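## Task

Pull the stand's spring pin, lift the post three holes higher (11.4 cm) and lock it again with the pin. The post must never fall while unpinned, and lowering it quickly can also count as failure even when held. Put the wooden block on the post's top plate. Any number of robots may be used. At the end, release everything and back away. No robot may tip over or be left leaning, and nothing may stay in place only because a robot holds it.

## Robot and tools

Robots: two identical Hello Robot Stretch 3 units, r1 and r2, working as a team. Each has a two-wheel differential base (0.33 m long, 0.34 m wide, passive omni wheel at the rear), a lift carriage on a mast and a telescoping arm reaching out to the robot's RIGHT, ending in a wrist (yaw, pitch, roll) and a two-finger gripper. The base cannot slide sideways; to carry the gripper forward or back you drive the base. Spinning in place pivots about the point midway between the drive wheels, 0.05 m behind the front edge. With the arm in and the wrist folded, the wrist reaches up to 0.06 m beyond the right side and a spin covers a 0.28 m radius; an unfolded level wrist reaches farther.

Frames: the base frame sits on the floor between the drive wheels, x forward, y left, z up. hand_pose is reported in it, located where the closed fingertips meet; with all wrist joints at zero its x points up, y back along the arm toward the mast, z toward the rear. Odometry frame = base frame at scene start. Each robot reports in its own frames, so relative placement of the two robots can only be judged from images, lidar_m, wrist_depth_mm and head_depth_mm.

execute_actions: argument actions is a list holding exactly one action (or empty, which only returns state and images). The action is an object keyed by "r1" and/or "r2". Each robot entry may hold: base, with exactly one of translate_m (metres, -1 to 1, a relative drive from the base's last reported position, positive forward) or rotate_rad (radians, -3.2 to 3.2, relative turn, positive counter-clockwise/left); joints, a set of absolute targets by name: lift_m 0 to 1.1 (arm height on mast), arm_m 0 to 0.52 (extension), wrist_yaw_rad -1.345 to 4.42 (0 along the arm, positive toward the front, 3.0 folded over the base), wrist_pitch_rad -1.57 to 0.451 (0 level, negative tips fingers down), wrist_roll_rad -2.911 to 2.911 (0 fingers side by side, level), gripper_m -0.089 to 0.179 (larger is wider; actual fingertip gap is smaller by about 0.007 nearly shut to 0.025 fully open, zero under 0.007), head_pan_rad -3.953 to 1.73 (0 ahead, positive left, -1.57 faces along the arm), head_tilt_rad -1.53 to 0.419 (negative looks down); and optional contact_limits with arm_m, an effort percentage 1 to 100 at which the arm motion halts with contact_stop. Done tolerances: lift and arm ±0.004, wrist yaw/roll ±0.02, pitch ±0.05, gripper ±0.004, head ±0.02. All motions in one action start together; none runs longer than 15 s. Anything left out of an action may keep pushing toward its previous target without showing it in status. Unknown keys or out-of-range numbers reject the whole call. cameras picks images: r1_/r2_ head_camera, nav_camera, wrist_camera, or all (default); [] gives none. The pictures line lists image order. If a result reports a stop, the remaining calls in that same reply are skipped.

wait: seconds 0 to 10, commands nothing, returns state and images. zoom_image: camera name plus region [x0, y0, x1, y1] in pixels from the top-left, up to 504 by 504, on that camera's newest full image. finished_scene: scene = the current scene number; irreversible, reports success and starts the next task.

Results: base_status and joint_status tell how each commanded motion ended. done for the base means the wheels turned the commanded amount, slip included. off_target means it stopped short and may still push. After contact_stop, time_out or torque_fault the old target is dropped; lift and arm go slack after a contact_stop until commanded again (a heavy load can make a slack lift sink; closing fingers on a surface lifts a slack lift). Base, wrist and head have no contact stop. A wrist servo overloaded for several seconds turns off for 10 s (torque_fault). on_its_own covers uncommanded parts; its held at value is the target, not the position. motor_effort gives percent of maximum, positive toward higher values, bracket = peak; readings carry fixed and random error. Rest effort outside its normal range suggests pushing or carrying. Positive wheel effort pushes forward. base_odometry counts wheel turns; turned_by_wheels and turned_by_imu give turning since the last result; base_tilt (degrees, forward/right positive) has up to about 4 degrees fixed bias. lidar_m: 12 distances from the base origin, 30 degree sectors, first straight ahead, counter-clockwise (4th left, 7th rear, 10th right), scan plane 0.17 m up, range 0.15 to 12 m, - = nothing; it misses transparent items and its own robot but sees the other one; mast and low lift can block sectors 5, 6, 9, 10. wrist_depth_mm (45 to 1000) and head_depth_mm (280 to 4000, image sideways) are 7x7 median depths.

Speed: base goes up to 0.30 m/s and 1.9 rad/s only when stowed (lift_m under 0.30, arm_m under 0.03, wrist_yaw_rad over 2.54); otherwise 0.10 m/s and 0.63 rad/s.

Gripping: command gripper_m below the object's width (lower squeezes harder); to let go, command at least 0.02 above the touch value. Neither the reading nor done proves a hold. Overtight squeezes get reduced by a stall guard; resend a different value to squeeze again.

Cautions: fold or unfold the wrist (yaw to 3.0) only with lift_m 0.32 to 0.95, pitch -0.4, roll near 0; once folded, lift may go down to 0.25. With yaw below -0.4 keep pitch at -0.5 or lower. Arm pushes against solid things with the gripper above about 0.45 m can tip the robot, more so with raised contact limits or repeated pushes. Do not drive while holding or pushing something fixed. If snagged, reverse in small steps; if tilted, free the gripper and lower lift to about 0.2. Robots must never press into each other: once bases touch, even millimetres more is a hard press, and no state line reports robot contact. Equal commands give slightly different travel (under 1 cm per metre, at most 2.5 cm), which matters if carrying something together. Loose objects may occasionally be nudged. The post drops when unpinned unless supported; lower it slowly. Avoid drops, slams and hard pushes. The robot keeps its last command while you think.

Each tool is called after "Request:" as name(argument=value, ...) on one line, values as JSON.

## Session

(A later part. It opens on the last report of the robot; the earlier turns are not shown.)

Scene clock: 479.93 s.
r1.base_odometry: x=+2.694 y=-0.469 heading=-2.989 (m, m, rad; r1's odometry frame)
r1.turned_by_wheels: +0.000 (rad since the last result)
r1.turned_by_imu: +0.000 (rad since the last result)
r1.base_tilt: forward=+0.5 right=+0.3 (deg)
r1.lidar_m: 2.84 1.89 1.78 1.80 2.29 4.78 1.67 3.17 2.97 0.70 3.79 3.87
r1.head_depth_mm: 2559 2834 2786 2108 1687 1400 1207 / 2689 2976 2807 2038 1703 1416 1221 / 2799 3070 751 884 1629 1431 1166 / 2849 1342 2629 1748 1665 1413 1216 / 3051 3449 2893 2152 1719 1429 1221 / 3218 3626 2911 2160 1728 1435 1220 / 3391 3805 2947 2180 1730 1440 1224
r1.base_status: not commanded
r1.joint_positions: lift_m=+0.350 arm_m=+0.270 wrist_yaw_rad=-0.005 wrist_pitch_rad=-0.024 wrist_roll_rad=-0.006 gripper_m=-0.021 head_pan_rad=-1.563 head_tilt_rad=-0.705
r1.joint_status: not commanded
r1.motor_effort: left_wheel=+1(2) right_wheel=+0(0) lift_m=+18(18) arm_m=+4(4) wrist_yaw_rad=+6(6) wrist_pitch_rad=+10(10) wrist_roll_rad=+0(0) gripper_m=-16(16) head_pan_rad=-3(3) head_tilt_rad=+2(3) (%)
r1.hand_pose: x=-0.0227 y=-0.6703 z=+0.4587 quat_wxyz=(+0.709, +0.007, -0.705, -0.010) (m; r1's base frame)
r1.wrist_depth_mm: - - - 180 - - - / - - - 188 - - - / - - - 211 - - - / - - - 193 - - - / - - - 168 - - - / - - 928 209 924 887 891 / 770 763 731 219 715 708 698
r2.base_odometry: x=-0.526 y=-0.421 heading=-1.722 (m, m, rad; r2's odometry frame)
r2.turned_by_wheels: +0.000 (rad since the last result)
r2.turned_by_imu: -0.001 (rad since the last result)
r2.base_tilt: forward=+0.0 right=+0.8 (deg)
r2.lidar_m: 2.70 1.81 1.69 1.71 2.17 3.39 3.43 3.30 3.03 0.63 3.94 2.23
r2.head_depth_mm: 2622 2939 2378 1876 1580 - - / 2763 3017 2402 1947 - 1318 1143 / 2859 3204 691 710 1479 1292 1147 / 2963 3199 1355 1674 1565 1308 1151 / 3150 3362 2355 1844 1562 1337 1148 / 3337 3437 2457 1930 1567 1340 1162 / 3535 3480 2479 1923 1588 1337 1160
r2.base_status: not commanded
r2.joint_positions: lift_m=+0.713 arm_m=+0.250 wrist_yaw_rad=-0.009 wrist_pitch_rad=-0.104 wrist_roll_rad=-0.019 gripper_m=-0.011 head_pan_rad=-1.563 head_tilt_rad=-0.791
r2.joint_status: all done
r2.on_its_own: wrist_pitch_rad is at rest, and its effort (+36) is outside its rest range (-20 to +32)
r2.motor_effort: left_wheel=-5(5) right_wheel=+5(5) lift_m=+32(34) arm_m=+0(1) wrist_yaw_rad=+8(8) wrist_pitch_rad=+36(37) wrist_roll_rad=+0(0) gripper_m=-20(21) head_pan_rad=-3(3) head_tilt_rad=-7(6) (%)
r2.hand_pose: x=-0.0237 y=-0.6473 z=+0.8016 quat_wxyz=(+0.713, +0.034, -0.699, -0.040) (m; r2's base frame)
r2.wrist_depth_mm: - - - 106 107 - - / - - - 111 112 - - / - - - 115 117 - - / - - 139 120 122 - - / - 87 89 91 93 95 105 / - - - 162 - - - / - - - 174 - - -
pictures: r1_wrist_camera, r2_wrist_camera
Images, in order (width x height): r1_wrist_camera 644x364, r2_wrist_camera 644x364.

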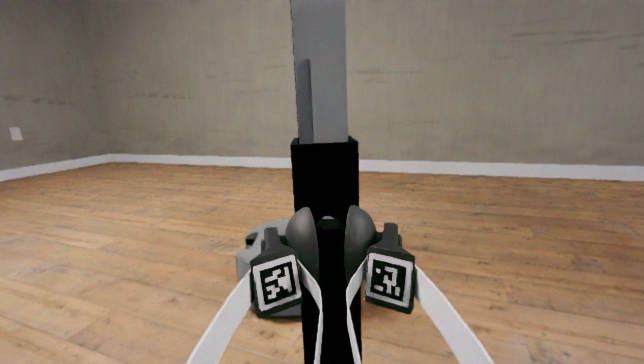

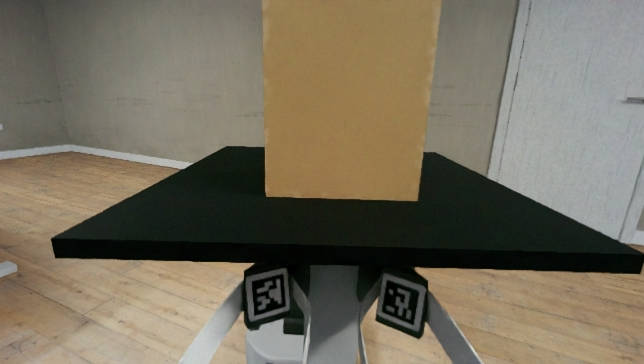

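Request:
execute_actions(actions=[{"r2": {"joints": {"lift_m": 0.722}}}], cameras=["r1_wrist_camera", "r2_wrist_camera"])

Request:
zoom_image(camera="r1_wrist_camera", region=[270, 40, 390, 160])

Scene clock: 525.23 s.
r1.base_odometry: x=+2.694 y=-0.469 heading=-2.989 (m, m, rad; r1's odometry frame)
r1.turned_by_wheels: +0.000 (rad since the last result)
r1.turned_by_imu: +0.000 (rad since the last result)
r1.base_tilt: forward=+0.6 right=+0.2 (deg)
r1.lidar_m: 2.85 1.89 1.78 1.80 2.29 4.78 1.67 3.18 2.97 0.70 3.80 3.88
r1.head_depth_mm: 2548 2833 2808 2092 1693 1402 1202 / 2668 2957 2807 2065 1692 1410 1225 / 2772 3069 752 885 1632 1430 1160 / 2844 1324 2615 1746 1666 1414 1212 / 3059 3438 2907 2155 1727 1425 1222 / 3228 3613 2898 2182 1727 1436 1218 / 3405 3852 2949 2193 1732 1441 1225
r1.base_status: not commanded
r1.joint_positions: lift_m=+0.350 arm_m=+0.270 wrist_yaw_rad=-0.005 wrist_pitch_rad=-0.024 wrist_roll_rad=-0.006 gripper_m=-0.021 head_pan_rad=-1.563 head_tilt_rad=-0.705
r1.joint_status: not commanded
r1.motor_effort: left_wheel=+1(2) right_wheel=+0(0) lift_m=+18(18) arm_m=+4(4) wrist_yaw_rad=+5(6) wrist_pitch_rad=+10(11) wrist_roll_rad=+0(0) gripper_m=-16(16) head_pan_rad=-3(3) head_tilt_rad=+3(2) (%)
r1.hand_pose: x=-0.0227 y=-0.6703 z=+0.4587 quat_wxyz=(+0.709, +0.007, -0.705, -0.010) (m; r1's base frame)
r1.wrist_depth_mm: - - - 181 - - - / - - - 187 - - - / - - - 209 - - - / - - - 192 - - - / - - - 168 - - - / - - 965 208 944 878 881 / 768 751 749 219 715 704 699
r2.base_odometry: x=-0.526 y=-0.421 heading=-1.722 (m, m, rad; r2's odometry frame)
r2.turned_by_wheels: +0.000 (rad since the last result)
r2.turned_by_imu: -0.001 (rad since the last result)
r2.base_tilt: forward=+0.0 right=+0.8 (deg)
r2.lidar_m: 2.70 1.81 1.69 1.71 2.17 3.38 3.43 3.29 3.02 0.63 3.93 2.22
r2.head_depth_mm: 2629 2910 2417 1862 1568 - - / 2709 3016 2424 1937 1479 1317 1143 / 2855 3169 690 710 1479 1289 1146 / 2920 3186 1346 1700 1565 1301 1153 / 3165 3398 2365 1848 1576 1331 1150 / 3297 3459 2474 1924 1572 1336 1159 / 3612 3408 2520 1945 1594 1337 1163
r2.base_status: not commanded
r2.joint_positions: lift_m=+0.721 arm_m=+0.250 wrist_yaw_rad=-0.009 wrist_pitch_rad=-0.126 wrist_roll_rad=-0.019 gripper_m=-0.011 head_pan_rad=-1.563 head_tilt_rad=-0.791
r2.joint_status: all done
r2.on_its_own: wrist_pitch_rad is at rest, and its effort (+44) is outside its rest range (-20 to +32)
r2.motor_effort: left_wheel=-5(5) right_wheel=+5(5) lift_m=+33(34) arm_m=+0(0) wrist_yaw_rad=+8(8) wrist_pitch_rad=+44(45) wrist_roll_rad=+0(0) gripper_m=-20(20) head_pan_rad=-3(3) head_tilt_rad=-7(7) (%)
r2.hand_pose: x=-0.0236 y=-0.6461 z=+0.8040 quat_wxyz=(+0.712, +0.042, -0.699, -0.047) (m; r2's base frame)
r2.wrist_depth_mm: - - - 105 106 - - / - - - 110 111 - - / - - - 115 117 - - / - - 144 121 124 - - / - 93 94 96 99 101 - / - - - 163 - - - / - - - 179 - - -
pictures: r1_wrist_camera, r2_wrist_camera
Images, in order (width x height): r1_wrist_camera 644x364, r2_wrist_camera 644x364.

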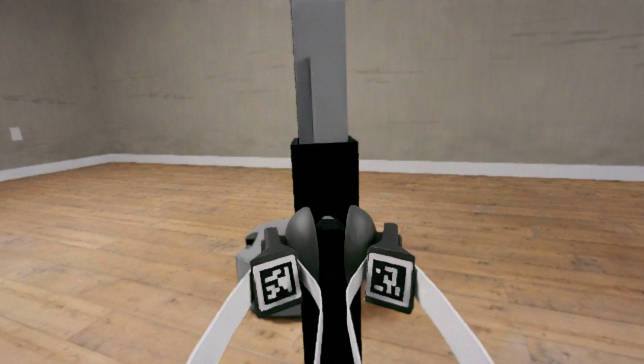

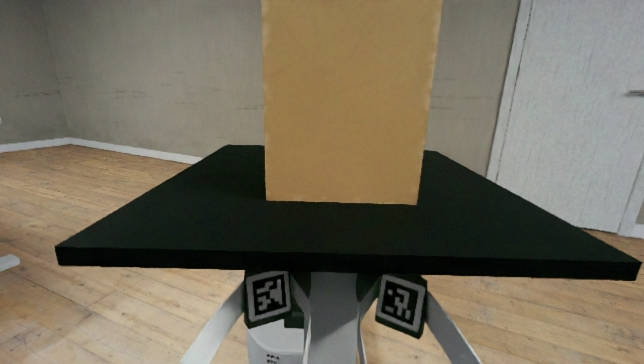

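Region (270, 40, 390, 160) of r1_wrist_camera's 644x364 image, scaled by 4.200.

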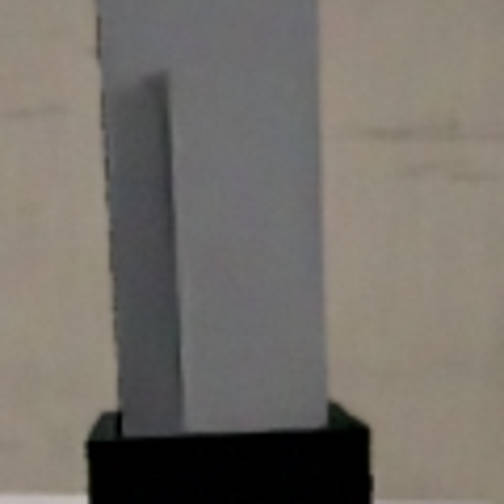

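Request:
execute_actions(actions=[{"r1": {"joints": {"arm_m": 0.25}}}], cameras=["r1_head_camera", "r1_wrist_camera"])

Scene clock: 533.30 s.
r1.base_odometry: x=+2.694 y=-0.469 heading=-2.989 (m, m, rad; r1's odometry frame)
r1.turned_by_wheels: +0.000 (rad since the last result)
r1.turned_by_imu: +0.000 (rad since the last result)
r1.base_tilt: forward=+0.6 right=+0.3 (deg)
r1.lidar_m: 2.85 1.90 1.78 1.80 2.29 4.80 1.67 3.19 2.97 0.70 3.79 3.88
r1.head_depth_mm: 2560 2817 2791 2108 1690 1400 1205 / 2670 2974 2820 2054 1699 1416 1218 / 2764 3079 751 886 1633 1408 1163 / 2854 1329 2626 1752 1663 1423 1218 / 3074 3483 2908 2157 1727 1427 1218 / 3198 3590 2901 2169 1716 1436 1226 / 3416 3771 2917 2176 1727 1442 1228
r1.base_status: not commanded
r1.joint_positions: lift_m=+0.350 arm_m=+0.250 wrist_yaw_rad=-0.005 wrist_pitch_rad=-0.022 wrist_roll_rad=-0.006 gripper_m=-0.021 head_pan_rad=-1.563 head_tilt_rad=-0.705
r1.joint_status: all done
r1.motor_effort: left_wheel=+1(1) right_wheel=+0(1) lift_m=+18(18) arm_m=-4(4) wrist_yaw_rad=+6(6) wrist_pitch_rad=+10(10) wrist_roll_rad=+0(0) gripper_m=-11(16) head_pan_rad=-3(4) head_tilt_rad=+2(3) (%)
r1.hand_pose: x=-0.0227 y=-0.6509 z=+0.4591 quat_wxyz=(+0.709, +0.006, -0.705, -0.010) (m; r1's base frame)
r1.wrist_depth_mm: - - - 198 - - - / - - - 907 - - - / - - - 211 - - - / - - - 214 - - - / - - - - - - - / - - 919 - 924 905 884 / 766 770 736 241 719 716 695
r2.base_odometry: x=-0.526 y=-0.421 heading=-1.722 (m, m, rad; r2's odometry frame)
r2.turned_by_wheels: +0.000 (rad since the last result)
r2.turned_by_imu: -0.001 (rad since the last result)
r2.base_tilt: forward=+0.0 right=+0.8 (deg)
r2.lidar_m: 2.69 1.81 1.69 1.71 2.17 3.39 3.44 3.28 3.02 0.63 3.92 2.22
r2.head_depth_mm: 2657 2937 2390 1873 1567 - - / 2763 2970 2413 1946 1483 1315 1148 / 2866 3157 690 710 1478 1297 1150 / 2945 3208 1355 1679 1557 1298 1151 / 3122 3388 2366 1860 1573 1328 1160 / 3338 3419 2463 1929 1576 1337 1159 / 3492 3455 2503 1929 1579 1346 1162
r2.base_status: not commanded
r2.joint_positions: lift_m=+0.721 arm_m=+0.250 wrist_yaw_rad=-0.009 wrist_pitch_rad=-0.126 wrist_roll_rad=-0.019 gripper_m=-0.011 head_pan_rad=-1.563 head_tilt_rad=-0.791
r2.joint_status: not commanded
r2.on_its_own: wrist_pitch_rad is at rest, and its effort (+44) is outside its rest range (-20 to +32)
r2.motor_effort: left_wheel=-5(5) right_wheel=+5(5) lift_m=+33(33) arm_m=+0(0) wrist_yaw_rad=+8(8) wrist_pitch_rad=+44(44) wrist_roll_rad=+0(0) gripper_m=-20(20) head_pan_rad=-3(3) head_tilt_rad=-6(7) (%)
r2.hand_pose: x=-0.0236 y=-0.6461 z=+0.8040 quat_wxyz=(+0.712, +0.042, -0.699, -0.047) (m; r2's base frame)
r2.wrist_depth_mm: - - - 105 106 - - / - - - 110 112 - - / - - - 116 116 - - / - - 143 121 124 - - / - 93 95 96 98 100 - / - - - 163 - - - / - - - 178 - - -
pictures: r1_head_camera (sideways: a quarter turn clockwise sets it upright), r1_wrist_camera
Images, in order (width x height): r1_head_camera 896x504, r1_wrist_camera 644x364.

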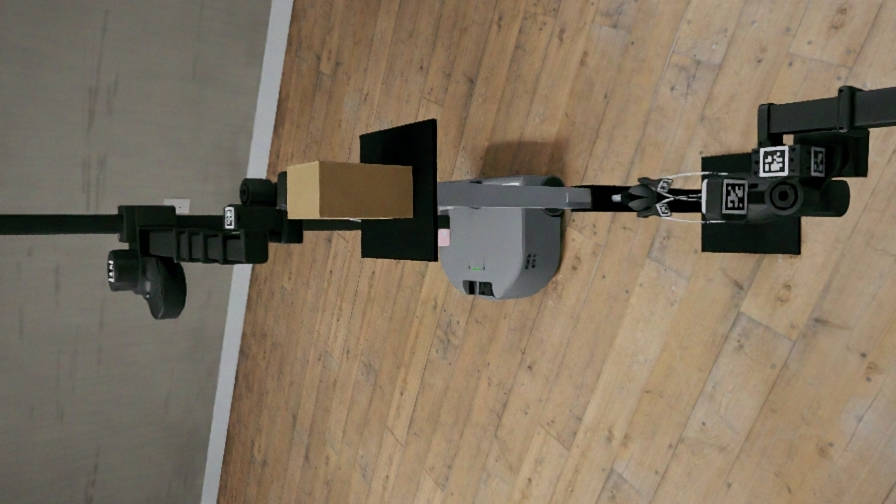

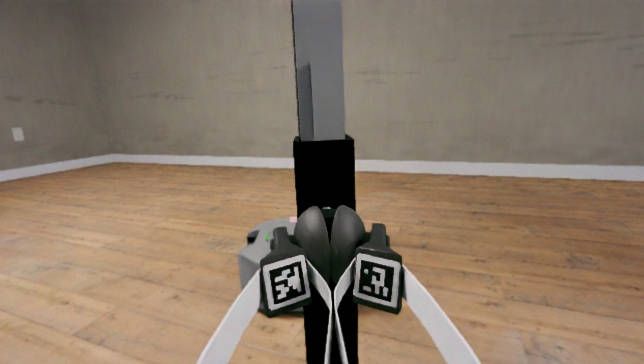

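Request:
execute_actions(actions=[{"r1": {"joints": {"gripper_m": 0.06}}, "r2": {"joints": {"lift_m": 0.705}}}], cameras=[])

Request:
execute_actions(actions=[{"r1": {"joints": {"arm_m": 0.288}}}], cameras=["r1_head_camera", "r1_wrist_camera"])

Scene clock: 546.10 s.
r1.base_odometry: x=+2.694 y=-0.469 heading=-2.989 (m, m, rad; r1's odometry frame)
r1.turned_by_wheels: +0.000 (rad since the last result)
r1.turned_by_imu: +0.000 (rad since the last result)
r1.base_tilt: forward=+0.6 right=+0.3 (deg)
r1.lidar_m: 2.85 1.90 1.78 1.81 2.29 4.78 1.67 3.20 2.96 0.70 3.79 3.88
r1.head_depth_mm: 2569 2824 2806 2110 1688 1405 1204 / 2658 2984 2817 2051 1697 1410 1221 / 2790 3105 751 885 1632 1380 1165 / 2861 1349 2608 1752 1665 1410 1220 / 3088 3447 2874 2154 1724 1425 1219 / 3247 3618 2903 2177 1728 1436 1223 / 3382 3788 2926 2181 1733 1447 1228
r1.base_status: not commanded
r1.joint_positions: lift_m=+0.350 arm_m=+0.250 wrist_yaw_rad=-0.003 wrist_pitch_rad=-0.022 wrist_roll_rad=-0.006 gripper_m=+0.060 head_pan_rad=-1.563 head_tilt_rad=-0.705
r1.joint_status: all done
r1.motor_effort: left_wheel=+2(2) right_wheel=-1(1) lift_m=+18(18) arm_m=-3(4) wrist_yaw_rad=+4(6) wrist_pitch_rad=+9(9) wrist_roll_rad=+0(0) gripper_m=+0(79) head_pan_rad=-3(3) head_tilt_rad=+2(2) (%)
r1.hand_pose: x=-0.0222 y=-0.6509 z=+0.4591 quat_wxyz=(+0.709, +0.007, -0.705, -0.009) (m; r1's base frame)
r1.wrist_depth_mm: - - - 199 - - - / - - - - - - - / - - - 212 - - - / - - - 213 - - - / - - - 222 - - - / - - - 232 856 900 874 / 757 761 743 243 711 727 705
r2.base_odometry: x=-0.526 y=-0.421 heading=-1.722 (m, m, rad; r2's odometry frame)
r2.turned_by_wheels: +0.000 (rad since the last result)
r2.turned_by_imu: -0.001 (rad since the last result)
r2.base_tilt: forward=+0.1 right=+0.8 (deg)
r2.lidar_m: 2.69 1.82 1.68 1.71 2.17 3.40 3.45 3.30 3.03 0.63 3.94 2.22
r2.head_depth_mm: 2646 2929 2369 1871 1593 - - / 2720 3018 2427 1940 - 1303 1147 / 2906 3157 691 713 1480 1287 1154 / 2966 3212 1364 1662 1537 1299 1157 / 3111 3436 2364 1840 1577 1330 1155 / 3360 3452 2475 1935 1578 1343 1159 / 3500 3409 2456 1946 1588 1338 1162
r2.base_status: not commanded
r2.joint_positions: lift_m=+0.705 arm_m=+0.250 wrist_yaw_rad=-0.009 wrist_pitch_rad=-0.073 wrist_roll_rad=-0.019 gripper_m=-0.011 head_pan_rad=-1.563 head_tilt_rad=-0.791
r2.joint_status: all done
r2.motor_effort: left_wheel=-5(5) right_wheel=+5(5) lift_m=+19(30) arm_m=+0(0) wrist_yaw_rad=+9(9) wrist_pitch_rad=+26(44) wrist_roll_rad=+0(0) gripper_m=-20(20) head_pan_rad=-3(3) head_tilt_rad=-6(6) (%)
r2.hand_pose: x=-0.0238 y=-0.6487 z=+0.8011 quat_wxyz=(+0.713, +0.023, -0.700, -0.029) (m; r2's base frame)
r2.wrist_depth_mm: - - - 109 110 - - / - - - 113 114 - - / - - - 117 119 - - / - - 140 121 123 - - / - 90 86 87 89 92 94 / - - - 161 - - - / - - - 172 - - -
pictures: none
No camera images: the call's "cameras" was empty. Leave "cameras" out to get every camera's image.

Scene clock: 547.43 s.
r1.base_odometry: x=+2.694 y=-0.469 heading=-2.989 (m, m, rad; r1's odometry frame)
r1.turned_by_wheels: +0.000 (rad since the last result)
r1.turned_by_imu: +0.000 (rad since the last result)
r1.base_tilt: forward=+0.6 right=+0.2 (deg)
r1.lidar_m: 2.85 1.90 1.78 1.80 2.29 4.79 1.67 3.17 2.96 0.70 3.81 3.88
r1.head_depth_mm: 2565 2817 2792 2103 1686 1406 1205 / 2665 2986 2829 2047 1696 1442 1196 / 2773 3095 749 884 1639 1451 1166 / 2868 1347 2605 1753 1664 1415 1217 / 3049 3487 2892 2146 1720 1427 1217 / 3224 3619 2902 2164 1726 1432 1227 / 3390 3808 2916 2180 1743 1439 1230
r1.base_status: not commanded
r1.joint_positions: lift_m=+0.350 arm_m=+0.288 wrist_yaw_rad=-0.003 wrist_pitch_rad=-0.022 wrist_roll_rad=-0.006 gripper_m=+0.060 head_pan_rad=-1.563 head_tilt_rad=-0.705
r1.joint_status: all done
r1.motor_effort: left_wheel=+1(1) right_wheel=-1(1) lift_m=+18(18) arm_m=+4(4) wrist_yaw_rad=+3(4) wrist_pitch_rad=+10(9) wrist_roll_rad=+0(0) gripper_m=+0(0) head_pan_rad=-3(3) head_tilt_rad=+2(2) (%)
r1.hand_pose: x=-0.0221 y=-0.6883 z=+0.4591 quat_wxyz=(+0.709, +0.007, -0.705, -0.009) (m; r1's base frame)
r1.wrist_depth_mm: - - - 163 - - - / - - - 168 - - - / - - - 174 - - - / - - - 173 - - - / - - - 178 - - - / - - - 188 875 922 874 / 750 759 740 197 716 701 689
r2.base_odometry: x=-0.526 y=-0.421 heading=-1.722 (m, m, rad; r2's odometry frame)
r2.turned_by_wheels: +0.000 (rad since the last result)
r2.turned_by_imu: +0.000 (rad since the last result)
r2.base_tilt: forward=+0.0 right=+0.8 (deg)
r2.lidar_m: 2.69 1.81 1.69 1.71 2.17 3.38 3.45 3.28 3.02 0.63 3.94 2.21
r2.head_depth_mm: 2658 2904 2380 1893 1591 - - / 2738 2975 2394 1954 - 1316 1145 / 2884 3143 694 710 1481 1300 1148 / 2948 3253 1348 1668 1531 1291 1152 / 3139 3414 2345 1849 1583 1328 1158 / 3261 3440 2464 1928 1590 1341 1161 / 3513 3459 2444 1932 1591 1334 1157
r2.base_status: not commanded
r2.joint_positions: lift_m=+0.705 arm_m=+0.250 wrist_yaw_rad=-0.009 wrist_pitch_rad=-0.073 wrist_roll_rad=-0.019 gripper_m=-0.011 head_pan_rad=-1.563 head_tilt_rad=-0.791
r2.joint_status: not commanded
r2.motor_effort: left_wheel=-5(5) right_wheel=+5(5) lift_m=+18(18) arm_m=+0(0) wrist_yaw_rad=+8(8) wrist_pitch_rad=+26(26) wrist_roll_rad=+0(0) gripper_m=-19(20) head_pan_rad=-3(3) head_tilt_rad=-6(6) (%)
r2.hand_pose: x=-0.0238 y=-0.6487 z=+0.8011 quat_wxyz=(+0.713, +0.023, -0.700, -0.029) (m; r2's base frame)
r2.wrist_depth_mm: - - - 109 110 - - / - - - 113 114 - - / - - - 118 119 - - / - - 140 121 122 - - / - 90 86 87 89 92 94 / - - - 162 - - - / - - - 172 - - -
pictures: r1_head_camera (sideways: a quarter turn clockwise sets it upright), r1_wrist_camera
Images, in order (width x height): r1_head_camera 896x504, r1_wrist_camera 644x364.

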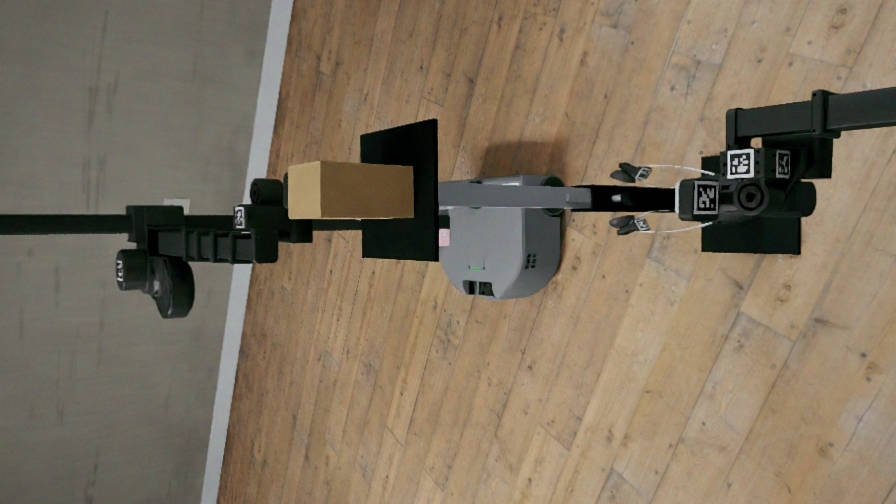

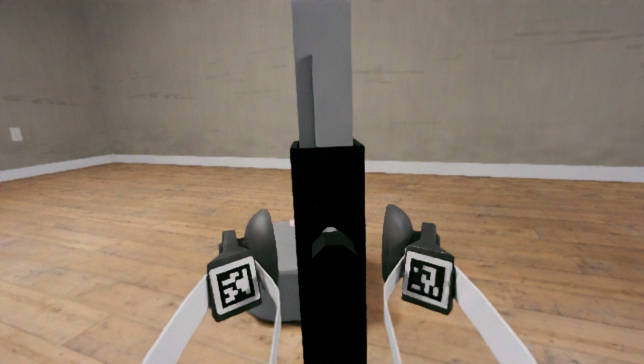

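Request:
zoom_image(camera="r1_head_camera", region=[560, 140, 720, 260])

Region (560, 140, 720, 260) of r1_head_camera's 896x504 image, scaled by 3.150, with more detail than that image has; it fills the top 378 rows of this view, and the rest is white.

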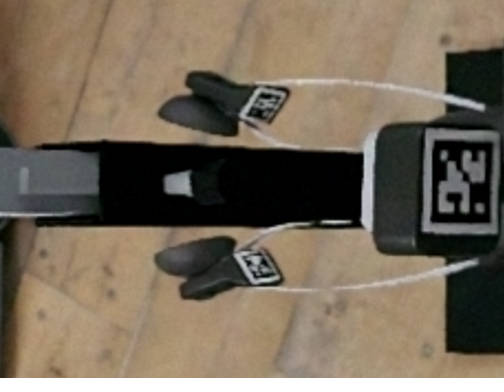

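Request:
execute_actions(actions=[{"r1": {"joints": {"gripper_m": -0.02}}, "r2": {"joints": {"lift_m": 0.722}}}], cameras=["r1_head_camera", "r1_wrist_camera"])

Request:
zoom_image(camera="r1_head_camera", region=[560, 140, 720, 260])

Scene clock: 560.70 s.
r1.base_odometry: x=+2.694 y=-0.469 heading=-2.990 (m, m, rad; r1's odometry frame)
r1.turned_by_wheels: +0.000 (rad since the last result)
r1.turned_by_imu: +0.000 (rad since the last result)
r1.base_tilt: forward=+0.6 right=+0.2 (deg)
r1.lidar_m: 2.85 1.89 1.78 1.81 2.29 4.81 1.67 3.19 2.97 0.70 3.81 3.88
r1.head_depth_mm: 2556 2824 2807 2099 1695 1401 1206 / 2683 2977 2840 2051 1701 1448 1196 / 2797 3026 751 884 1643 1452 1163 / 2842 1331 2603 1748 1663 1413 1218 / 3076 3439 2879 2140 1727 1428 1221 / 3248 3587 2928 2160 1724 1435 1222 / 3429 3818 2936 2182 1733 1441 1229
r1.base_status: not commanded
r1.joint_positions: lift_m=+0.350 arm_m=+0.288 wrist_yaw_rad=-0.003 wrist_pitch_rad=-0.023 wrist_roll_rad=-0.006 gripper_m=-0.019 head_pan_rad=-1.563 head_tilt_rad=-0.705
r1.joint_status: all done
r1.motor_effort: left_wheel=+0(3) right_wheel=+1(1) lift_m=+18(18) arm_m=+4(4) wrist_yaw_rad=+4(4) wrist_pitch_rad=+10(10) wrist_roll_rad=+0(0) gripper_m=-19(92) head_pan_rad=-3(3) head_tilt_rad=+2(2) (%)
r1.hand_pose: x=-0.0223 y=-0.6883 z=+0.4589 quat_wxyz=(+0.709, +0.007, -0.705, -0.010) (m; r1's base frame)
r1.wrist_depth_mm: - - - 165 - - - / - - - 168 - - - / - - - 174 - - - / - - - 174 - - - / - - - 176 - - - / - - 988 189 935 899 881 / 767 733 744 198 724 702 702
r2.base_odometry: x=-0.526 y=-0.421 heading=-1.722 (m, m, rad; r2's odometry frame)
r2.turned_by_wheels: +0.000 (rad since the last result)
r2.turned_by_imu: -0.001 (rad since the last result)
r2.base_tilt: forward=+0.0 right=+0.8 (deg)
r2.lidar_m: 2.70 1.82 1.69 1.71 2.17 3.39 3.42 3.30 3.01 0.63 3.92 2.22
r2.head_depth_mm: 2631 2949 2393 1876 1568 - - / 2748 3029 2404 1957 1476 1318 1145 / 2890 3122 693 710 1486 1293 1146 / 2956 3196 1348 1672 1560 1299 1158 / 3131 3384 2342 1854 1562 1334 1153 / 3305 3449 2447 1919 1577 1339 1159 / 3518 3408 2479 1934 1584 1346 1165
r2.base_status: not commanded
r2.joint_positions: lift_m=+0.721 arm_m=+0.250 wrist_yaw_rad=-0.009 wrist_pitch_rad=-0.127 wrist_roll_rad=-0.019 gripper_m=-0.011 head_pan_rad=-1.563 head_tilt_rad=-0.791
r2.joint_status: all done
r2.on_its_own: wrist_pitch_rad is at rest, and its effort (+45) is outside its rest range (-20 to +32)
r2.motor_effort: left_wheel=-5(5) right_wheel=+5(5) lift_m=+33(33) arm_m=+0(0) wrist_yaw_rad=+9(9) wrist_pitch_rad=+45(45) wrist_roll_rad=+0(0) gripper_m=-19(20) head_pan_rad=-2(3) head_tilt_rad=-6(6) (%)
r2.hand_pose: x=-0.0238 y=-0.6461 z=+0.8037 quat_wxyz=(+0.712, +0.042, -0.699, -0.048) (m; r2's base frame)
r2.wrist_depth_mm: - - - 105 107 - - / - - - 110 111 - - / - - - 115 117 - - / - - 145 121 124 - - / - 93 95 97 99 101 - / - - - 164 87 - - / - - - 179 - - -
pictures: r1_head_camera (sideways: a quarter turn clockwise sets it upright), r1_wrist_camera
Images, in order (width x height): r1_head_camera 896x504, r1_wrist_camera 644x364.

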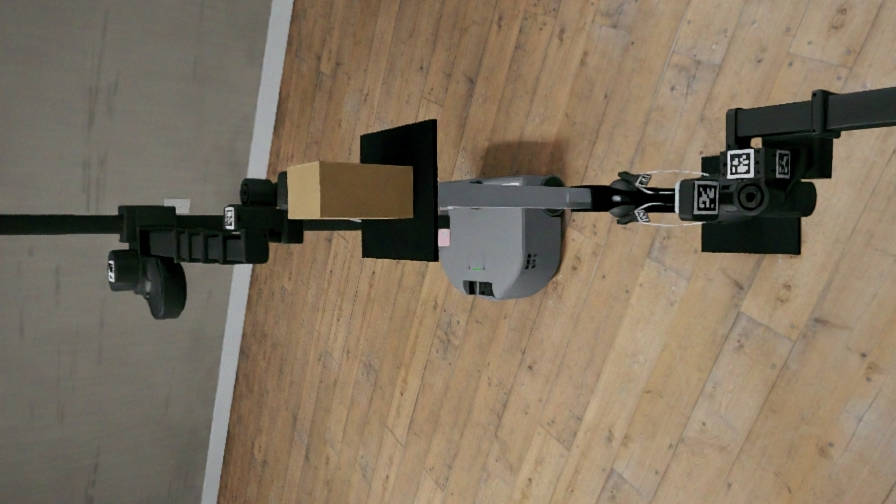

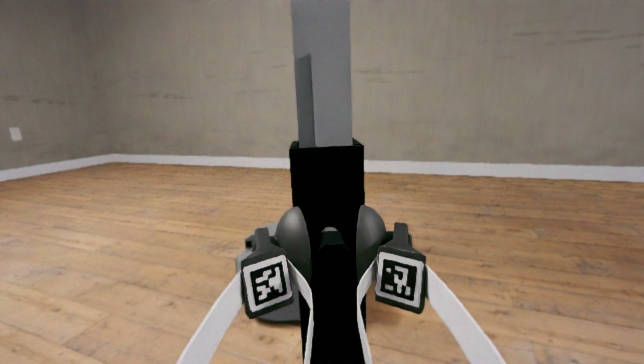

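Region (560, 140, 720, 260) of r1_head_camera's 896x504 image, scaled by 3.150, with more detail than that image has; it fills the top 378 rows of this view, and the rest is white.

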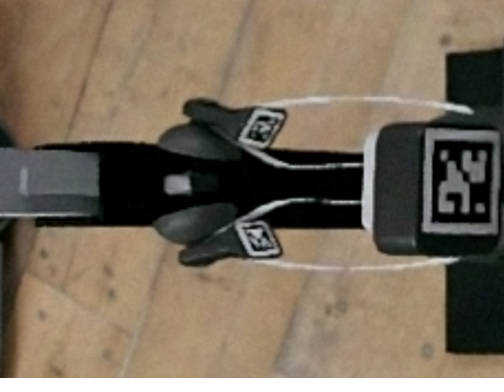

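Request:
execute_actions(actions=[{"r1": {"joints": {"arm_m": 0.268}}}], cameras=["r1_head_camera", "r1_wrist_camera"])

Request:
zoom_image(camera="r1_head_camera", region=[560, 140, 720, 260])

Scene clock: 568.10 s.
r1.base_odometry: x=+2.694 y=-0.469 heading=-2.990 (m, m, rad; r1's odometry frame)
r1.turned_by_wheels: +0.000 (rad since the last result)
r1.turned_by_imu: +0.000 (rad since the last result)
r1.base_tilt: forward=+0.7 right=+0.2 (deg)
r1.lidar_m: 2.85 1.89 1.78 1.80 2.29 4.79 1.67 3.19 2.96 0.70 3.81 3.88
r1.head_depth_mm: 2533 2817 2802 2091 1683 1407 1204 / 2656 2959 2832 2055 1694 1412 1228 / 2782 3055 752 885 1637 1416 1166 / 2843 1325 2613 1751 1663 1408 1215 / 3069 3497 2906 2156 1710 1432 1217 / 3228 3598 2920 2170 1731 1435 1220 / 3413 3782 2946 2181 1730 1439 1228
r1.base_status: not commanded
r1.joint_positions: lift_m=+0.350 arm_m=+0.268 wrist_yaw_rad=-0.005 wrist_pitch_rad=-0.019 wrist_roll_rad=-0.006 gripper_m=-0.019 head_pan_rad=-1.563 head_tilt_rad=-0.705
r1.joint_status: all done
r1.motor_effort: left_wheel=+1(2) right_wheel=+1(2) lift_m=+18(18) arm_m=-4(7) wrist_yaw_rad=+6(7) wrist_pitch_rad=+8(10) wrist_roll_rad=+0(0) gripper_m=-15(19) head_pan_rad=-3(3) head_tilt_rad=+3(2) (%)
r1.hand_pose: x=-0.0227 y=-0.6691 z=+0.4600 quat_wxyz=(+0.710, +0.005, -0.705, -0.009) (m; r1's base frame)
r1.wrist_depth_mm: - - - 182 - - - / - - - 189 - - - / - - - 211 - - - / - - - 194 - - - / - - - 170 - - - / - - 957 208 957 889 879 / 792 763 753 221 704 713 688
r2.base_odometry: x=-0.526 y=-0.421 heading=-1.722 (m, m, rad; r2's odometry frame)
r2.turned_by_wheels: +0.000 (rad since the last result)
r2.turned_by_imu: -0.001 (rad since the last result)
r2.base_tilt: forward=+0.1 right=+0.8 (deg)
r2.lidar_m: 2.70 1.81 1.68 1.70 2.17 3.39 3.44 3.28 3.02 0.63 3.94 2.22
r2.head_depth_mm: 2648 2942 2389 1873 1562 - - / 2746 3021 2423 1940 1479 1314 1143 / 2898 3129 693 710 1482 1291 1149 / 2962 3181 1360 1680 1556 1304 1156 / 3175 3390 2342 1845 1576 1330 1158 / 3280 3409 2462 1931 1581 1342 1161 / 3533 3451 2456 1924 1592 1341 1157
r2.base_status: not commanded
r2.joint_positions: lift_m=+0.721 arm_m=+0.250 wrist_yaw_rad=-0.009 wrist_pitch_rad=-0.127 wrist_roll_rad=-0.019 gripper_m=-0.011 head_pan_rad=-1.563 head_tilt_rad=-0.791
r2.joint_status: not commanded
r2.on_its_own: wrist_pitch_rad is at rest, and its effort (+44) is outside its rest range (-20 to +32)
r2.motor_effort: left_wheel=-5(5) right_wheel=+5(5) lift_m=+33(33) arm_m=+0(0) wrist_yaw_rad=+8(9) wrist_pitch_rad=+44(44) wrist_roll_rad=+0(0) gripper_m=-20(19) head_pan_rad=-2(2) head_tilt_rad=-6(6) (%)
r2.hand_pose: x=-0.0238 y=-0.6461 z=+0.8037 quat_wxyz=(+0.712, +0.042, -0.699, -0.048) (m; r2's base frame)
r2.wrist_depth_mm: - - - 105 106 - - / - - - 110 112 - - / - - - 115 116 - - / - - 144 121 124 - - / - 93 95 97 99 101 - / - - - 164 88 - - / - - - 179 - - -
pictures: r1_head_camera (sideways: a quarter turn clockwise sets it upright), r1_wrist_camera
Images, in order (width x height): r1_head_camera 896x504, r1_wrist_camera 644x364.

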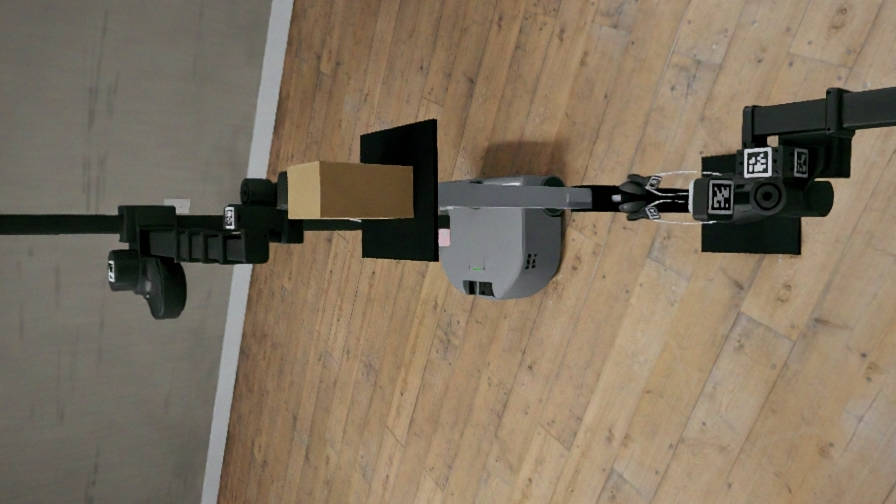

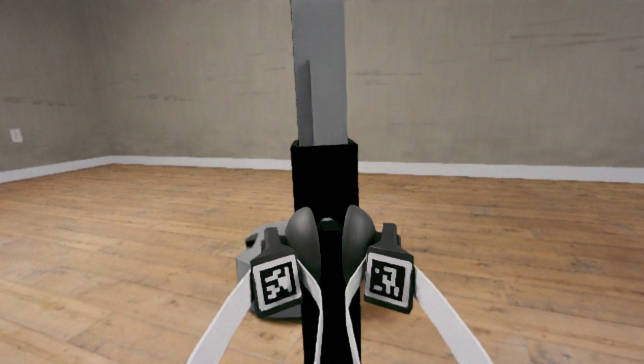

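Region (560, 140, 720, 260) of r1_head_camera's 896x504 image, scaled by 3.150, with more detail than that image has; it fills the top 378 rows of this view, and the rest is white.

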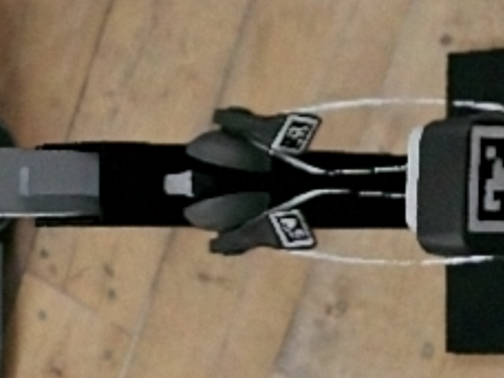

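Request:
execute_actions(actions=[{"r1": {"joints": {"gripper_m": 0.07, "arm_m": 0.22}}, "r2": {"joints": {"lift_m": 0.703}}}], cameras=[])

Request:
execute_actions(actions=[{"r1": {"base": {"translate_m": -0.31}, "joints": {"wrist_yaw_rad": 1.3, "wrist_roll_rad": 1.57, "arm_m": 0.44, "head_pan_rad": -1.2, "head_tilt_rad": -0.8}}}], cameras=["r1_head_camera", "r1_wrist_camera"])

Scene clock: 689.57 s.
r1.base_odometry: x=+2.694 y=-0.469 heading=-2.989 (m, m, rad; r1's odometry frame)
r1.turned_by_wheels: +0.000 (rad since the last result)
r1.turned_by_imu: +0.000 (rad since the last result)
r1.base_tilt: forward=+0.6 right=+0.3 (deg)
r1.lidar_m: 2.85 1.89 1.77 1.81 2.29 4.79 1.67 3.19 2.97 0.70 3.78 3.87
r1.head_depth_mm: 2550 2840 2800 2105 1680 1399 1203 / 2675 2940 2846 2040 1690 1416 1233 / 2812 3104 748 884 1631 1354 - / 2889 1343 2623 1755 1661 1407 1219 / 3065 3455 2885 2161 1724 1431 1222 / 3217 3610 2920 2168 1730 1428 1226 / 3410 3808 2936 2174 1734 1437 1227
r1.base_status: not commanded
r1.joint_positions: lift_m=+0.350 arm_m=+0.220 wrist_yaw_rad=-0.003 wrist_pitch_rad=-0.019 wrist_roll_rad=-0.006 gripper_m=+0.070 head_pan_rad=-1.563 head_tilt_rad=-0.705
r1.joint_status: all done
r1.motor_effort: left_wheel=+2(2) right_wheel=-1(0) lift_m=+18(18) arm_m=-3(5) wrist_yaw_rad=+2(6) wrist_pitch_rad=+8(8) wrist_roll_rad=+0(0) gripper_m=+0(79) head_pan_rad=-4(3) head_tilt_rad=+3(2) (%)
r1.hand_pose: x=-0.0221 y=-0.6210 z=+0.4599 quat_wxyz=(+0.710, +0.006, -0.705, -0.008) (m; r1's base frame)
r1.wrist_depth_mm: - - - 914 - - - / - - - - - - - / - - - - - - - / - - - 244 - - - / - - - 253 - - - / - - - 264 898 910 890 / 773 770 766 277 716 698 704
r2.base_odometry: x=-0.526 y=-0.421 heading=-1.722 (m, m, rad; r2's odometry frame)
r2.turned_by_wheels: +0.000 (rad since the last result)
r2.turned_by_imu: -0.001 (rad since the last result)
r2.base_tilt: forward=+0.0 right=+0.7 (deg)
r2.lidar_m: 2.70 1.81 1.68 1.70 2.17 3.39 3.44 3.29 3.02 0.63 3.94 2.23
r2.head_depth_mm: 2670 2922 2382 1890 1583 - - / 2738 3012 2409 1949 - 1303 1147 / 2848 3130 694 712 1447 1291 1147 / 2991 3224 1387 1666 1523 1304 1151 / 3168 3381 2366 1875 1568 1325 1156 / 3319 3436 2453 1922 1578 1338 1162 / 3557 3471 2497 1926 1600 1339 1164
r2.base_status: not commanded
r2.joint_positions: lift_m=+0.703 arm_m=+0.250 wrist_yaw_rad=-0.009 wrist_pitch_rad=-0.066 wrist_roll_rad=-0.019 gripper_m=-0.011 head_pan_rad=-1.563 head_tilt_rad=-0.791
r2.joint_status: all done
r2.motor_effort: left_wheel=-5(5) right_wheel=+5(5) lift_m=+18(31) arm_m=+0(1) wrist_yaw_rad=+9(9) wrist_pitch_rad=+23(44) wrist_roll_rad=+0(0) gripper_m=-19(20) head_pan_rad=-3(2) head_tilt_rad=-6(6) (%)
r2.hand_pose: x=-0.0238 y=-0.6490 z=+0.8011 quat_wxyz=(+0.713, +0.020, -0.700, -0.027) (m; r2's base frame)
r2.wrist_depth_mm: - - - 110 111 - - / - - - 113 115 - - / - - - 118 120 - - / - - 141 122 123 - - / - 89 91 86 88 91 93 / - - - 161 - - - / - - - 172 - - -
pictures: none
No camera images: the call's "cameras" was empty. Leave "cameras" out to get every camera's image.

Scene clock: 693.80 s.
r1.base_odometry: x=+3.000 y=-0.422 heading=-2.989 (m, m, rad; r1's odometry frame)
r1.turned_by_wheels: +0.000 (rad since the last result)
r1.turned_by_imu: -0.001 (rad since the last result)
r1.base_tilt: forward=+0.6 right=+0.3 (deg)
r1.lidar_m: 3.04 2.05 1.90 1.93 2.46 2.57 1.36 3.05 2.84 1.37 0.75 4.16
r1.head_depth_mm: 2847 3067 2395 1905 1615 1337 1175 / 1327 2995 2338 1800 1655 1346 1168 / 3117 979 958 1744 1585 1344 1173 / 3722 3317 833 1821 1501 1351 1173 / - 3420 2468 1940 1599 1357 1181 / - 3435 2495 1953 1609 1358 1181 / - 3418 2499 1954 1613 1371 1185
r1.base_status: done
r1.joint_positions: lift_m=+0.350 arm_m=+0.440 wrist_yaw_rad=+1.297 wrist_pitch_rad=-0.019 wrist_roll_rad=+1.567 gripper_m=+0.070 head_pan_rad=-1.207 head_tilt_rad=-0.790
r1.joint_status: all done
r1.motor_effort: left_wheel=+2(2) right_wheel=-2(4) lift_m=+18(18) arm_m=+4(5) wrist_yaw_rad=+3(3) wrist_pitch_rad=+8(8) wrist_roll_rad=+2(4) gripper_m=+0(0) head_pan_rad=+4(26) head_tilt_rad=-5(17) (%)
r1.hand_pose: x=+0.2249 y=-0.6537 z=+0.4596 quat_wxyz=(+0.008, +0.604, -0.797, -0.007) (m; r1's base frame)
r1.wrist_depth_mm: - - - - - 735 501 / - - - - - 677 478 / 213 213 213 209 210 213 213 / - - - 240 - 700 515 / - - - - - 766 512 / - - - - - 715 526 / - - - - - 847 529
r2.base_odometry: x=-0.526 y=-0.421 heading=-1.722 (m, m, rad; r2's odometry frame)
r2.turned_by_wheels: +0.000 (rad since the last result)
r2.turned_by_imu: -0.001 (rad since the last result)
r2.base_tilt: forward=+0.0 right=+0.7 (deg)
r2.lidar_m: 2.70 1.81 1.69 1.71 2.17 3.38 3.43 3.29 3.02 0.63 3.93 2.22
r2.head_depth_mm: 2646 2920 2381 1874 1577 - - / 2744 3028 2413 1945 - 1312 1148 / 2881 3137 694 710 1460 1296 1153 / 3078 3256 2254 1801 1517 1306 1150 / 3153 3439 2329 1736 1535 1332 1156 / 3207 3295 1546 1180 1527 1341 1157 / 3528 3416 2502 1877 1581 1343 1161
r2.base_status: not commanded
r2.joint_positions: lift_m=+0.703 arm_m=+0.250 wrist_yaw_rad=-0.009 wrist_pitch_rad=-0.066 wrist_roll_rad=-0.019 gripper_m=-0.011 head_pan_rad=-1.563 head_tilt_rad=-0.791
r2.joint_status: not commanded
r2.motor_effort: left_wheel=-5(4) right_wheel=+5(5) lift_m=+18(18) arm_m=-1(0) wrist_yaw_rad=+8(9) wrist_pitch_rad=+23(22) wrist_roll_rad=+0(0) gripper_m=-20(20) head_pan_rad=-3(3) head_tilt_rad=-6(6) (%)
r2.hand_pose: x=-0.0238 y=-0.6490 z=+0.8011 quat_wxyz=(+0.713, +0.020, -0.700, -0.027) (m; r2's base frame)
r2.wrist_depth_mm: - - - 110 110 - - / - - - 114 114 - - / - - - 118 120 - - / - - 141 122 123 - - / - 89 91 86 88 91 93 / - - - 161 - - - / 472 - - 170 - - -
pictures: r1_head_camera (sideways: a quarter turn clockwise sets it upright), r1_wrist_camera
Images, in order (width x height): r1_head_camera 896x504, r1_wrist_camera 644x364.

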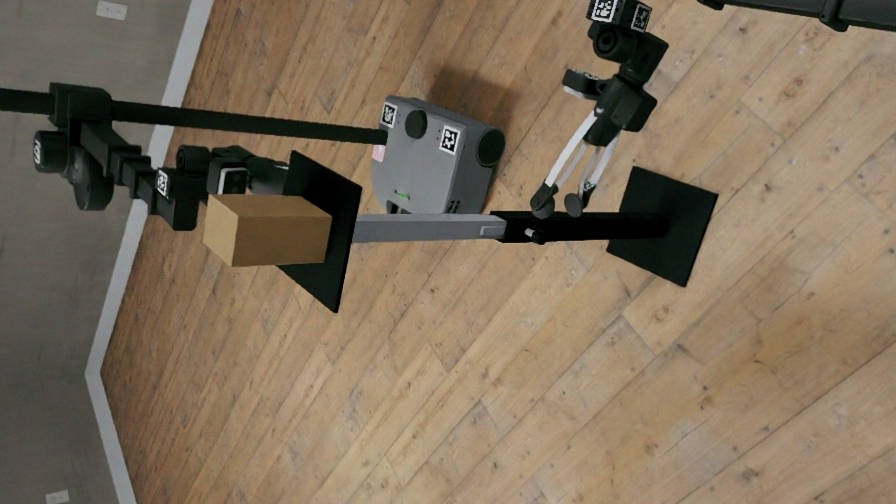

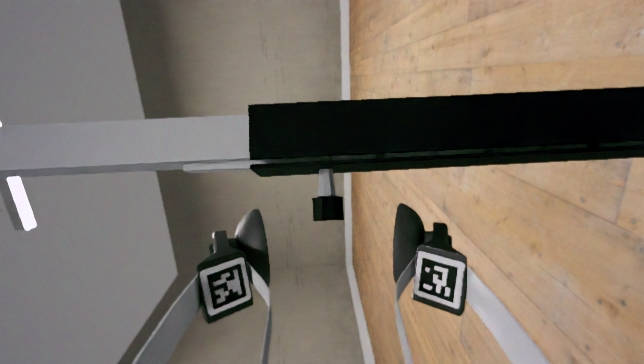

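Request:
execute_actions(actions=[{"r1": {"base": {"translate_m": 0.062}, "joints": {"arm_m": 0.455}}}], cameras=["r1_head_camera", "r1_wrist_camera"])

Scene clock: 713.67 s.
r1.base_odometry: x=+2.939 y=-0.431 heading=-2.989 (m, m, rad; r1's odometry frame)
r1.turned_by_wheels: +0.000 (rad since the last result)
r1.turned_by_imu: +0.000 (rad since the last result)
r1.base_tilt: forward=+0.6 right=+0.3 (deg)
r1.lidar_m: 3.01 2.01 1.88 1.90 2.42 2.64 1.43 3.07 2.87 1.35 0.73 4.11
r1.head_depth_mm: 2821 3083 2403 1897 1612 1337 1172 / 1288 1398 1713 1728 1659 1337 1169 / 3376 1012 777 1678 1511 1336 1172 / 3777 3378 2365 1924 1592 1350 1172 / - 3361 2465 1951 1601 1355 1182 / - 3405 2474 1949 1599 1361 1186 / - 3431 2489 1968 1612 1367 1184
r1.base_status: done
r1.joint_positions: lift_m=+0.350 arm_m=+0.455 wrist_yaw_rad=+1.298 wrist_pitch_rad=-0.019 wrist_roll_rad=+1.567 gripper_m=+0.070 head_pan_rad=-1.207 head_tilt_rad=-0.790
r1.joint_status: all done
r1.motor_effort: left_wheel=+3(5) right_wheel=-2(3) lift_m=+18(18) arm_m=+4(4) wrist_yaw_rad=+3(2) wrist_pitch_rad=+8(9) wrist_roll_rad=+2(2) gripper_m=+0(0) head_pan_rad=+3(4) head_tilt_rad=-6(5) (%)
r1.hand_pose: x=+0.2249 y=-0.6687 z=+0.4596 quat_wxyz=(+0.008, +0.604, -0.797, -0.007) (m; r1's base frame)
r1.wrist_depth_mm: - - - - - 729 504 / - - - - - 151 151 / 150 150 147 146 147 147 148 / - 158 157 158 - 666 472 / - - - - - 768 526 / - - - - - 723 521 / - - - - - 864 527
r2.base_odometry: x=-0.526 y=-0.421 heading=-1.722 (m, m, rad; r2's odometry frame)
r2.turned_by_wheels: +0.000 (rad since the last result)
r2.turned_by_imu: -0.001 (rad since the last result)
r2.base_tilt: forward=+0.1 right=+0.7 (deg)
r2.lidar_m: 2.69 1.81 1.69 1.71 2.17 3.38 3.43 3.28 3.03 0.63 3.94 2.22
r2.head_depth_mm: 2653 2911 2417 1899 1602 - - / 2775 2995 2403 1933 - 1304 1144 / 2895 3116 693 709 1451 1291 1151 / 3002 3240 2256 1796 1523 1297 1150 / 3126 3230 2260 1724 1528 1329 1155 / 3338 3493 2201 1188 1537 1332 1157 / 3496 3502 2505 1942 1585 1341 1166
r2.base_status: not commanded
r2.joint_positions: lift_m=+0.703 arm_m=+0.250 wrist_yaw_rad=-0.009 wrist_pitch_rad=-0.066 wrist_roll_rad=-0.019 gripper_m=-0.011 head_pan_rad=-1.563 head_tilt_rad=-0.791
r2.joint_status: not commanded
r2.motor_effort: left_wheel=-4(4) right_wheel=+5(5) lift_m=+17(18) arm_m=+0(0) wrist_yaw_rad=+9(9) wrist_pitch_rad=+23(23) wrist_roll_rad=+0(0) gripper_m=-20(20) head_pan_rad=-3(3) head_tilt_rad=-6(6) (%)
r2.hand_pose: x=-0.0238 y=-0.6490 z=+0.8011 quat_wxyz=(+0.713, +0.020, -0.700, -0.027) (m; r2's base frame)
r2.wrist_depth_mm: - - - 110 111 - - / - - - 113 115 - - / - - - 118 120 - - / - - 140 122 122 - - / - 89 91 86 88 91 93 / - - - 161 - - - / - - - 171 - - -
pictures: r1_head_camera (sideways: a quarter turn clockwise sets it upright), r1_wrist_camera
Images, in order (width x height): r1_head_camera 896x504, r1_wrist_camera 644x364.

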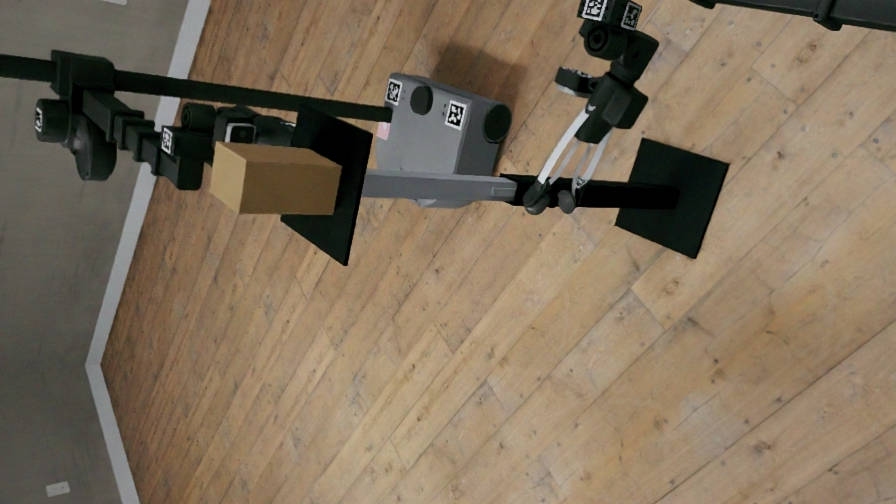

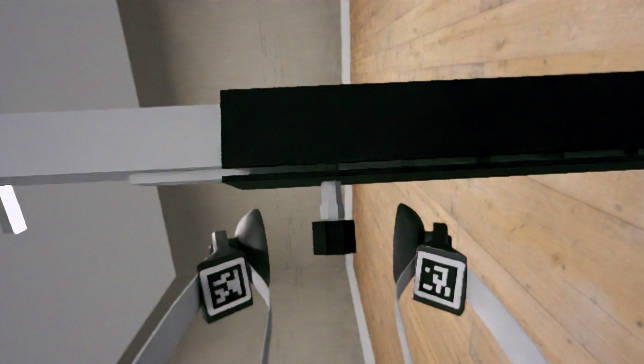

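Request:
execute_actions(actions=[{"r1": {"base": {"translate_m": 0.018}, "joints": {"arm_m": 0.462}}, "r2": {"joints": {"lift_m": 0.722}}}], cameras=["r1_wrist_camera"])

Scene clock: 725.63 s.
r1.base_odometry: x=+2.921 y=-0.434 heading=-2.989 (m, m, rad; r1's odometry frame)
r1.turned_by_wheels: +0.000 (rad since the last result)
r1.turned_by_imu: +0.000 (rad since the last result)
r1.base_tilt: forward=+0.6 right=+0.3 (deg)
r1.lidar_m: 2.99 1.99 1.87 1.90 2.41 2.66 1.44 3.09 2.87 0.73 0.73 4.10
r1.head_depth_mm: 2756 3063 2397 1896 1627 1336 1163 / 1270 944 938 1719 1655 1339 1173 / 3400 3145 770 1725 1471 1329 1172 / 3748 3335 2457 1929 1589 1350 1174 / - 3382 2470 1936 1591 1351 1178 / - 3398 2462 1951 1600 1360 1184 / 3987 3476 2511 1941 1608 1373 1186
r1.base_status: done
r1.joint_positions: lift_m=+0.350 arm_m=+0.462 wrist_yaw_rad=+1.298 wrist_pitch_rad=-0.019 wrist_roll_rad=+1.567 gripper_m=+0.070 head_pan_rad=-1.207 head_tilt_rad=-0.790
r1.joint_status: all done
r1.motor_effort: left_wheel=+2(7) right_wheel=-2(4) lift_m=+18(18) arm_m=+4(5) wrist_yaw_rad=+3(2) wrist_pitch_rad=+8(8) wrist_roll_rad=+2(2) gripper_m=+0(0) head_pan_rad=+4(4) head_tilt_rad=-5(5) (%)
r1.hand_pose: x=+0.2249 y=-0.6757 z=+0.4596 quat_wxyz=(+0.008, +0.604, -0.797, -0.007) (m; r1's base frame)
r1.wrist_depth_mm: - - - - - 714 502 / - - - - - 131 132 / 131 133 128 128 128 129 130 / 131 137 130 128 140 141 167 / - - - - - 752 512 / - - - - - 728 527 / - - - - - 865 532
r2.base_odometry: x=-0.526 y=-0.421 heading=-1.722 (m, m, rad; r2's odometry frame)
r2.turned_by_wheels: +0.000 (rad since the last result)
r2.turned_by_imu: -0.001 (rad since the last result)
r2.base_tilt: forward=+0.0 right=+0.8 (deg)
r2.lidar_m: 2.70 1.81 1.69 1.71 2.17 3.39 3.45 3.29 3.02 0.63 3.91 2.22
r2.head_depth_mm: 2616 2895 2403 1887 1564 - - / 2745 2991 2405 1944 1471 1320 1144 / 2892 3102 690 713 1476 1296 1146 / 3018 3252 2283 1730 1493 1310 1152 / 3055 3215 2200 1679 1527 1336 1154 / 3380 3413 2292 1176 1575 1330 1165 / 3474 3452 2446 1930 1591 1335 1166
r2.base_status: not commanded
r2.joint_positions: lift_m=+0.721 arm_m=+0.250 wrist_yaw_rad=-0.009 wrist_pitch_rad=-0.127 wrist_roll_rad=-0.019 gripper_m=-0.011 head_pan_rad=-1.563 head_tilt_rad=-0.791
r2.joint_status: all done
r2.on_its_own: wrist_pitch_rad is at rest, and its effort (+45) is outside its rest range (-20 to +32)
r2.motor_effort: left_wheel=-5(5) right_wheel=+5(5) lift_m=+33(33) arm_m=+0(1) wrist_yaw_rad=+9(9) wrist_pitch_rad=+45(45) wrist_roll_rad=+0(0) gripper_m=-20(20) head_pan_rad=-3(3) head_tilt_rad=-6(6) (%)
r2.hand_pose: x=-0.0238 y=-0.6460 z=+0.8036 quat_wxyz=(+0.712, +0.042, -0.699, -0.048) (m; r2's base frame)
r2.wrist_depth_mm: - - - 105 106 - - / - - - 110 111 - - / - - - 116 117 - - / - - 145 121 124 - - / - 94 95 98 100 102 - / - 542 - 164 88 - - / - - 961 179 - - -
pictures: r1_wrist_camera
Images, in order (width x height): r1_wrist_camera 644x364.

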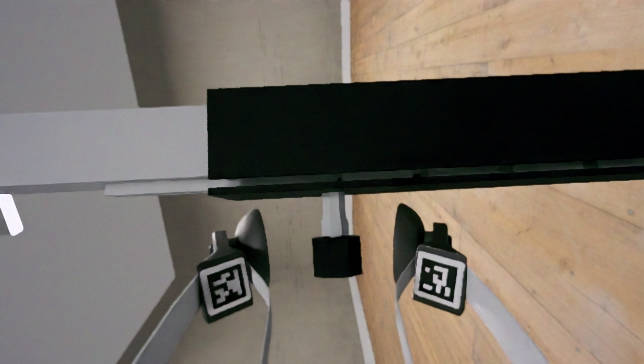

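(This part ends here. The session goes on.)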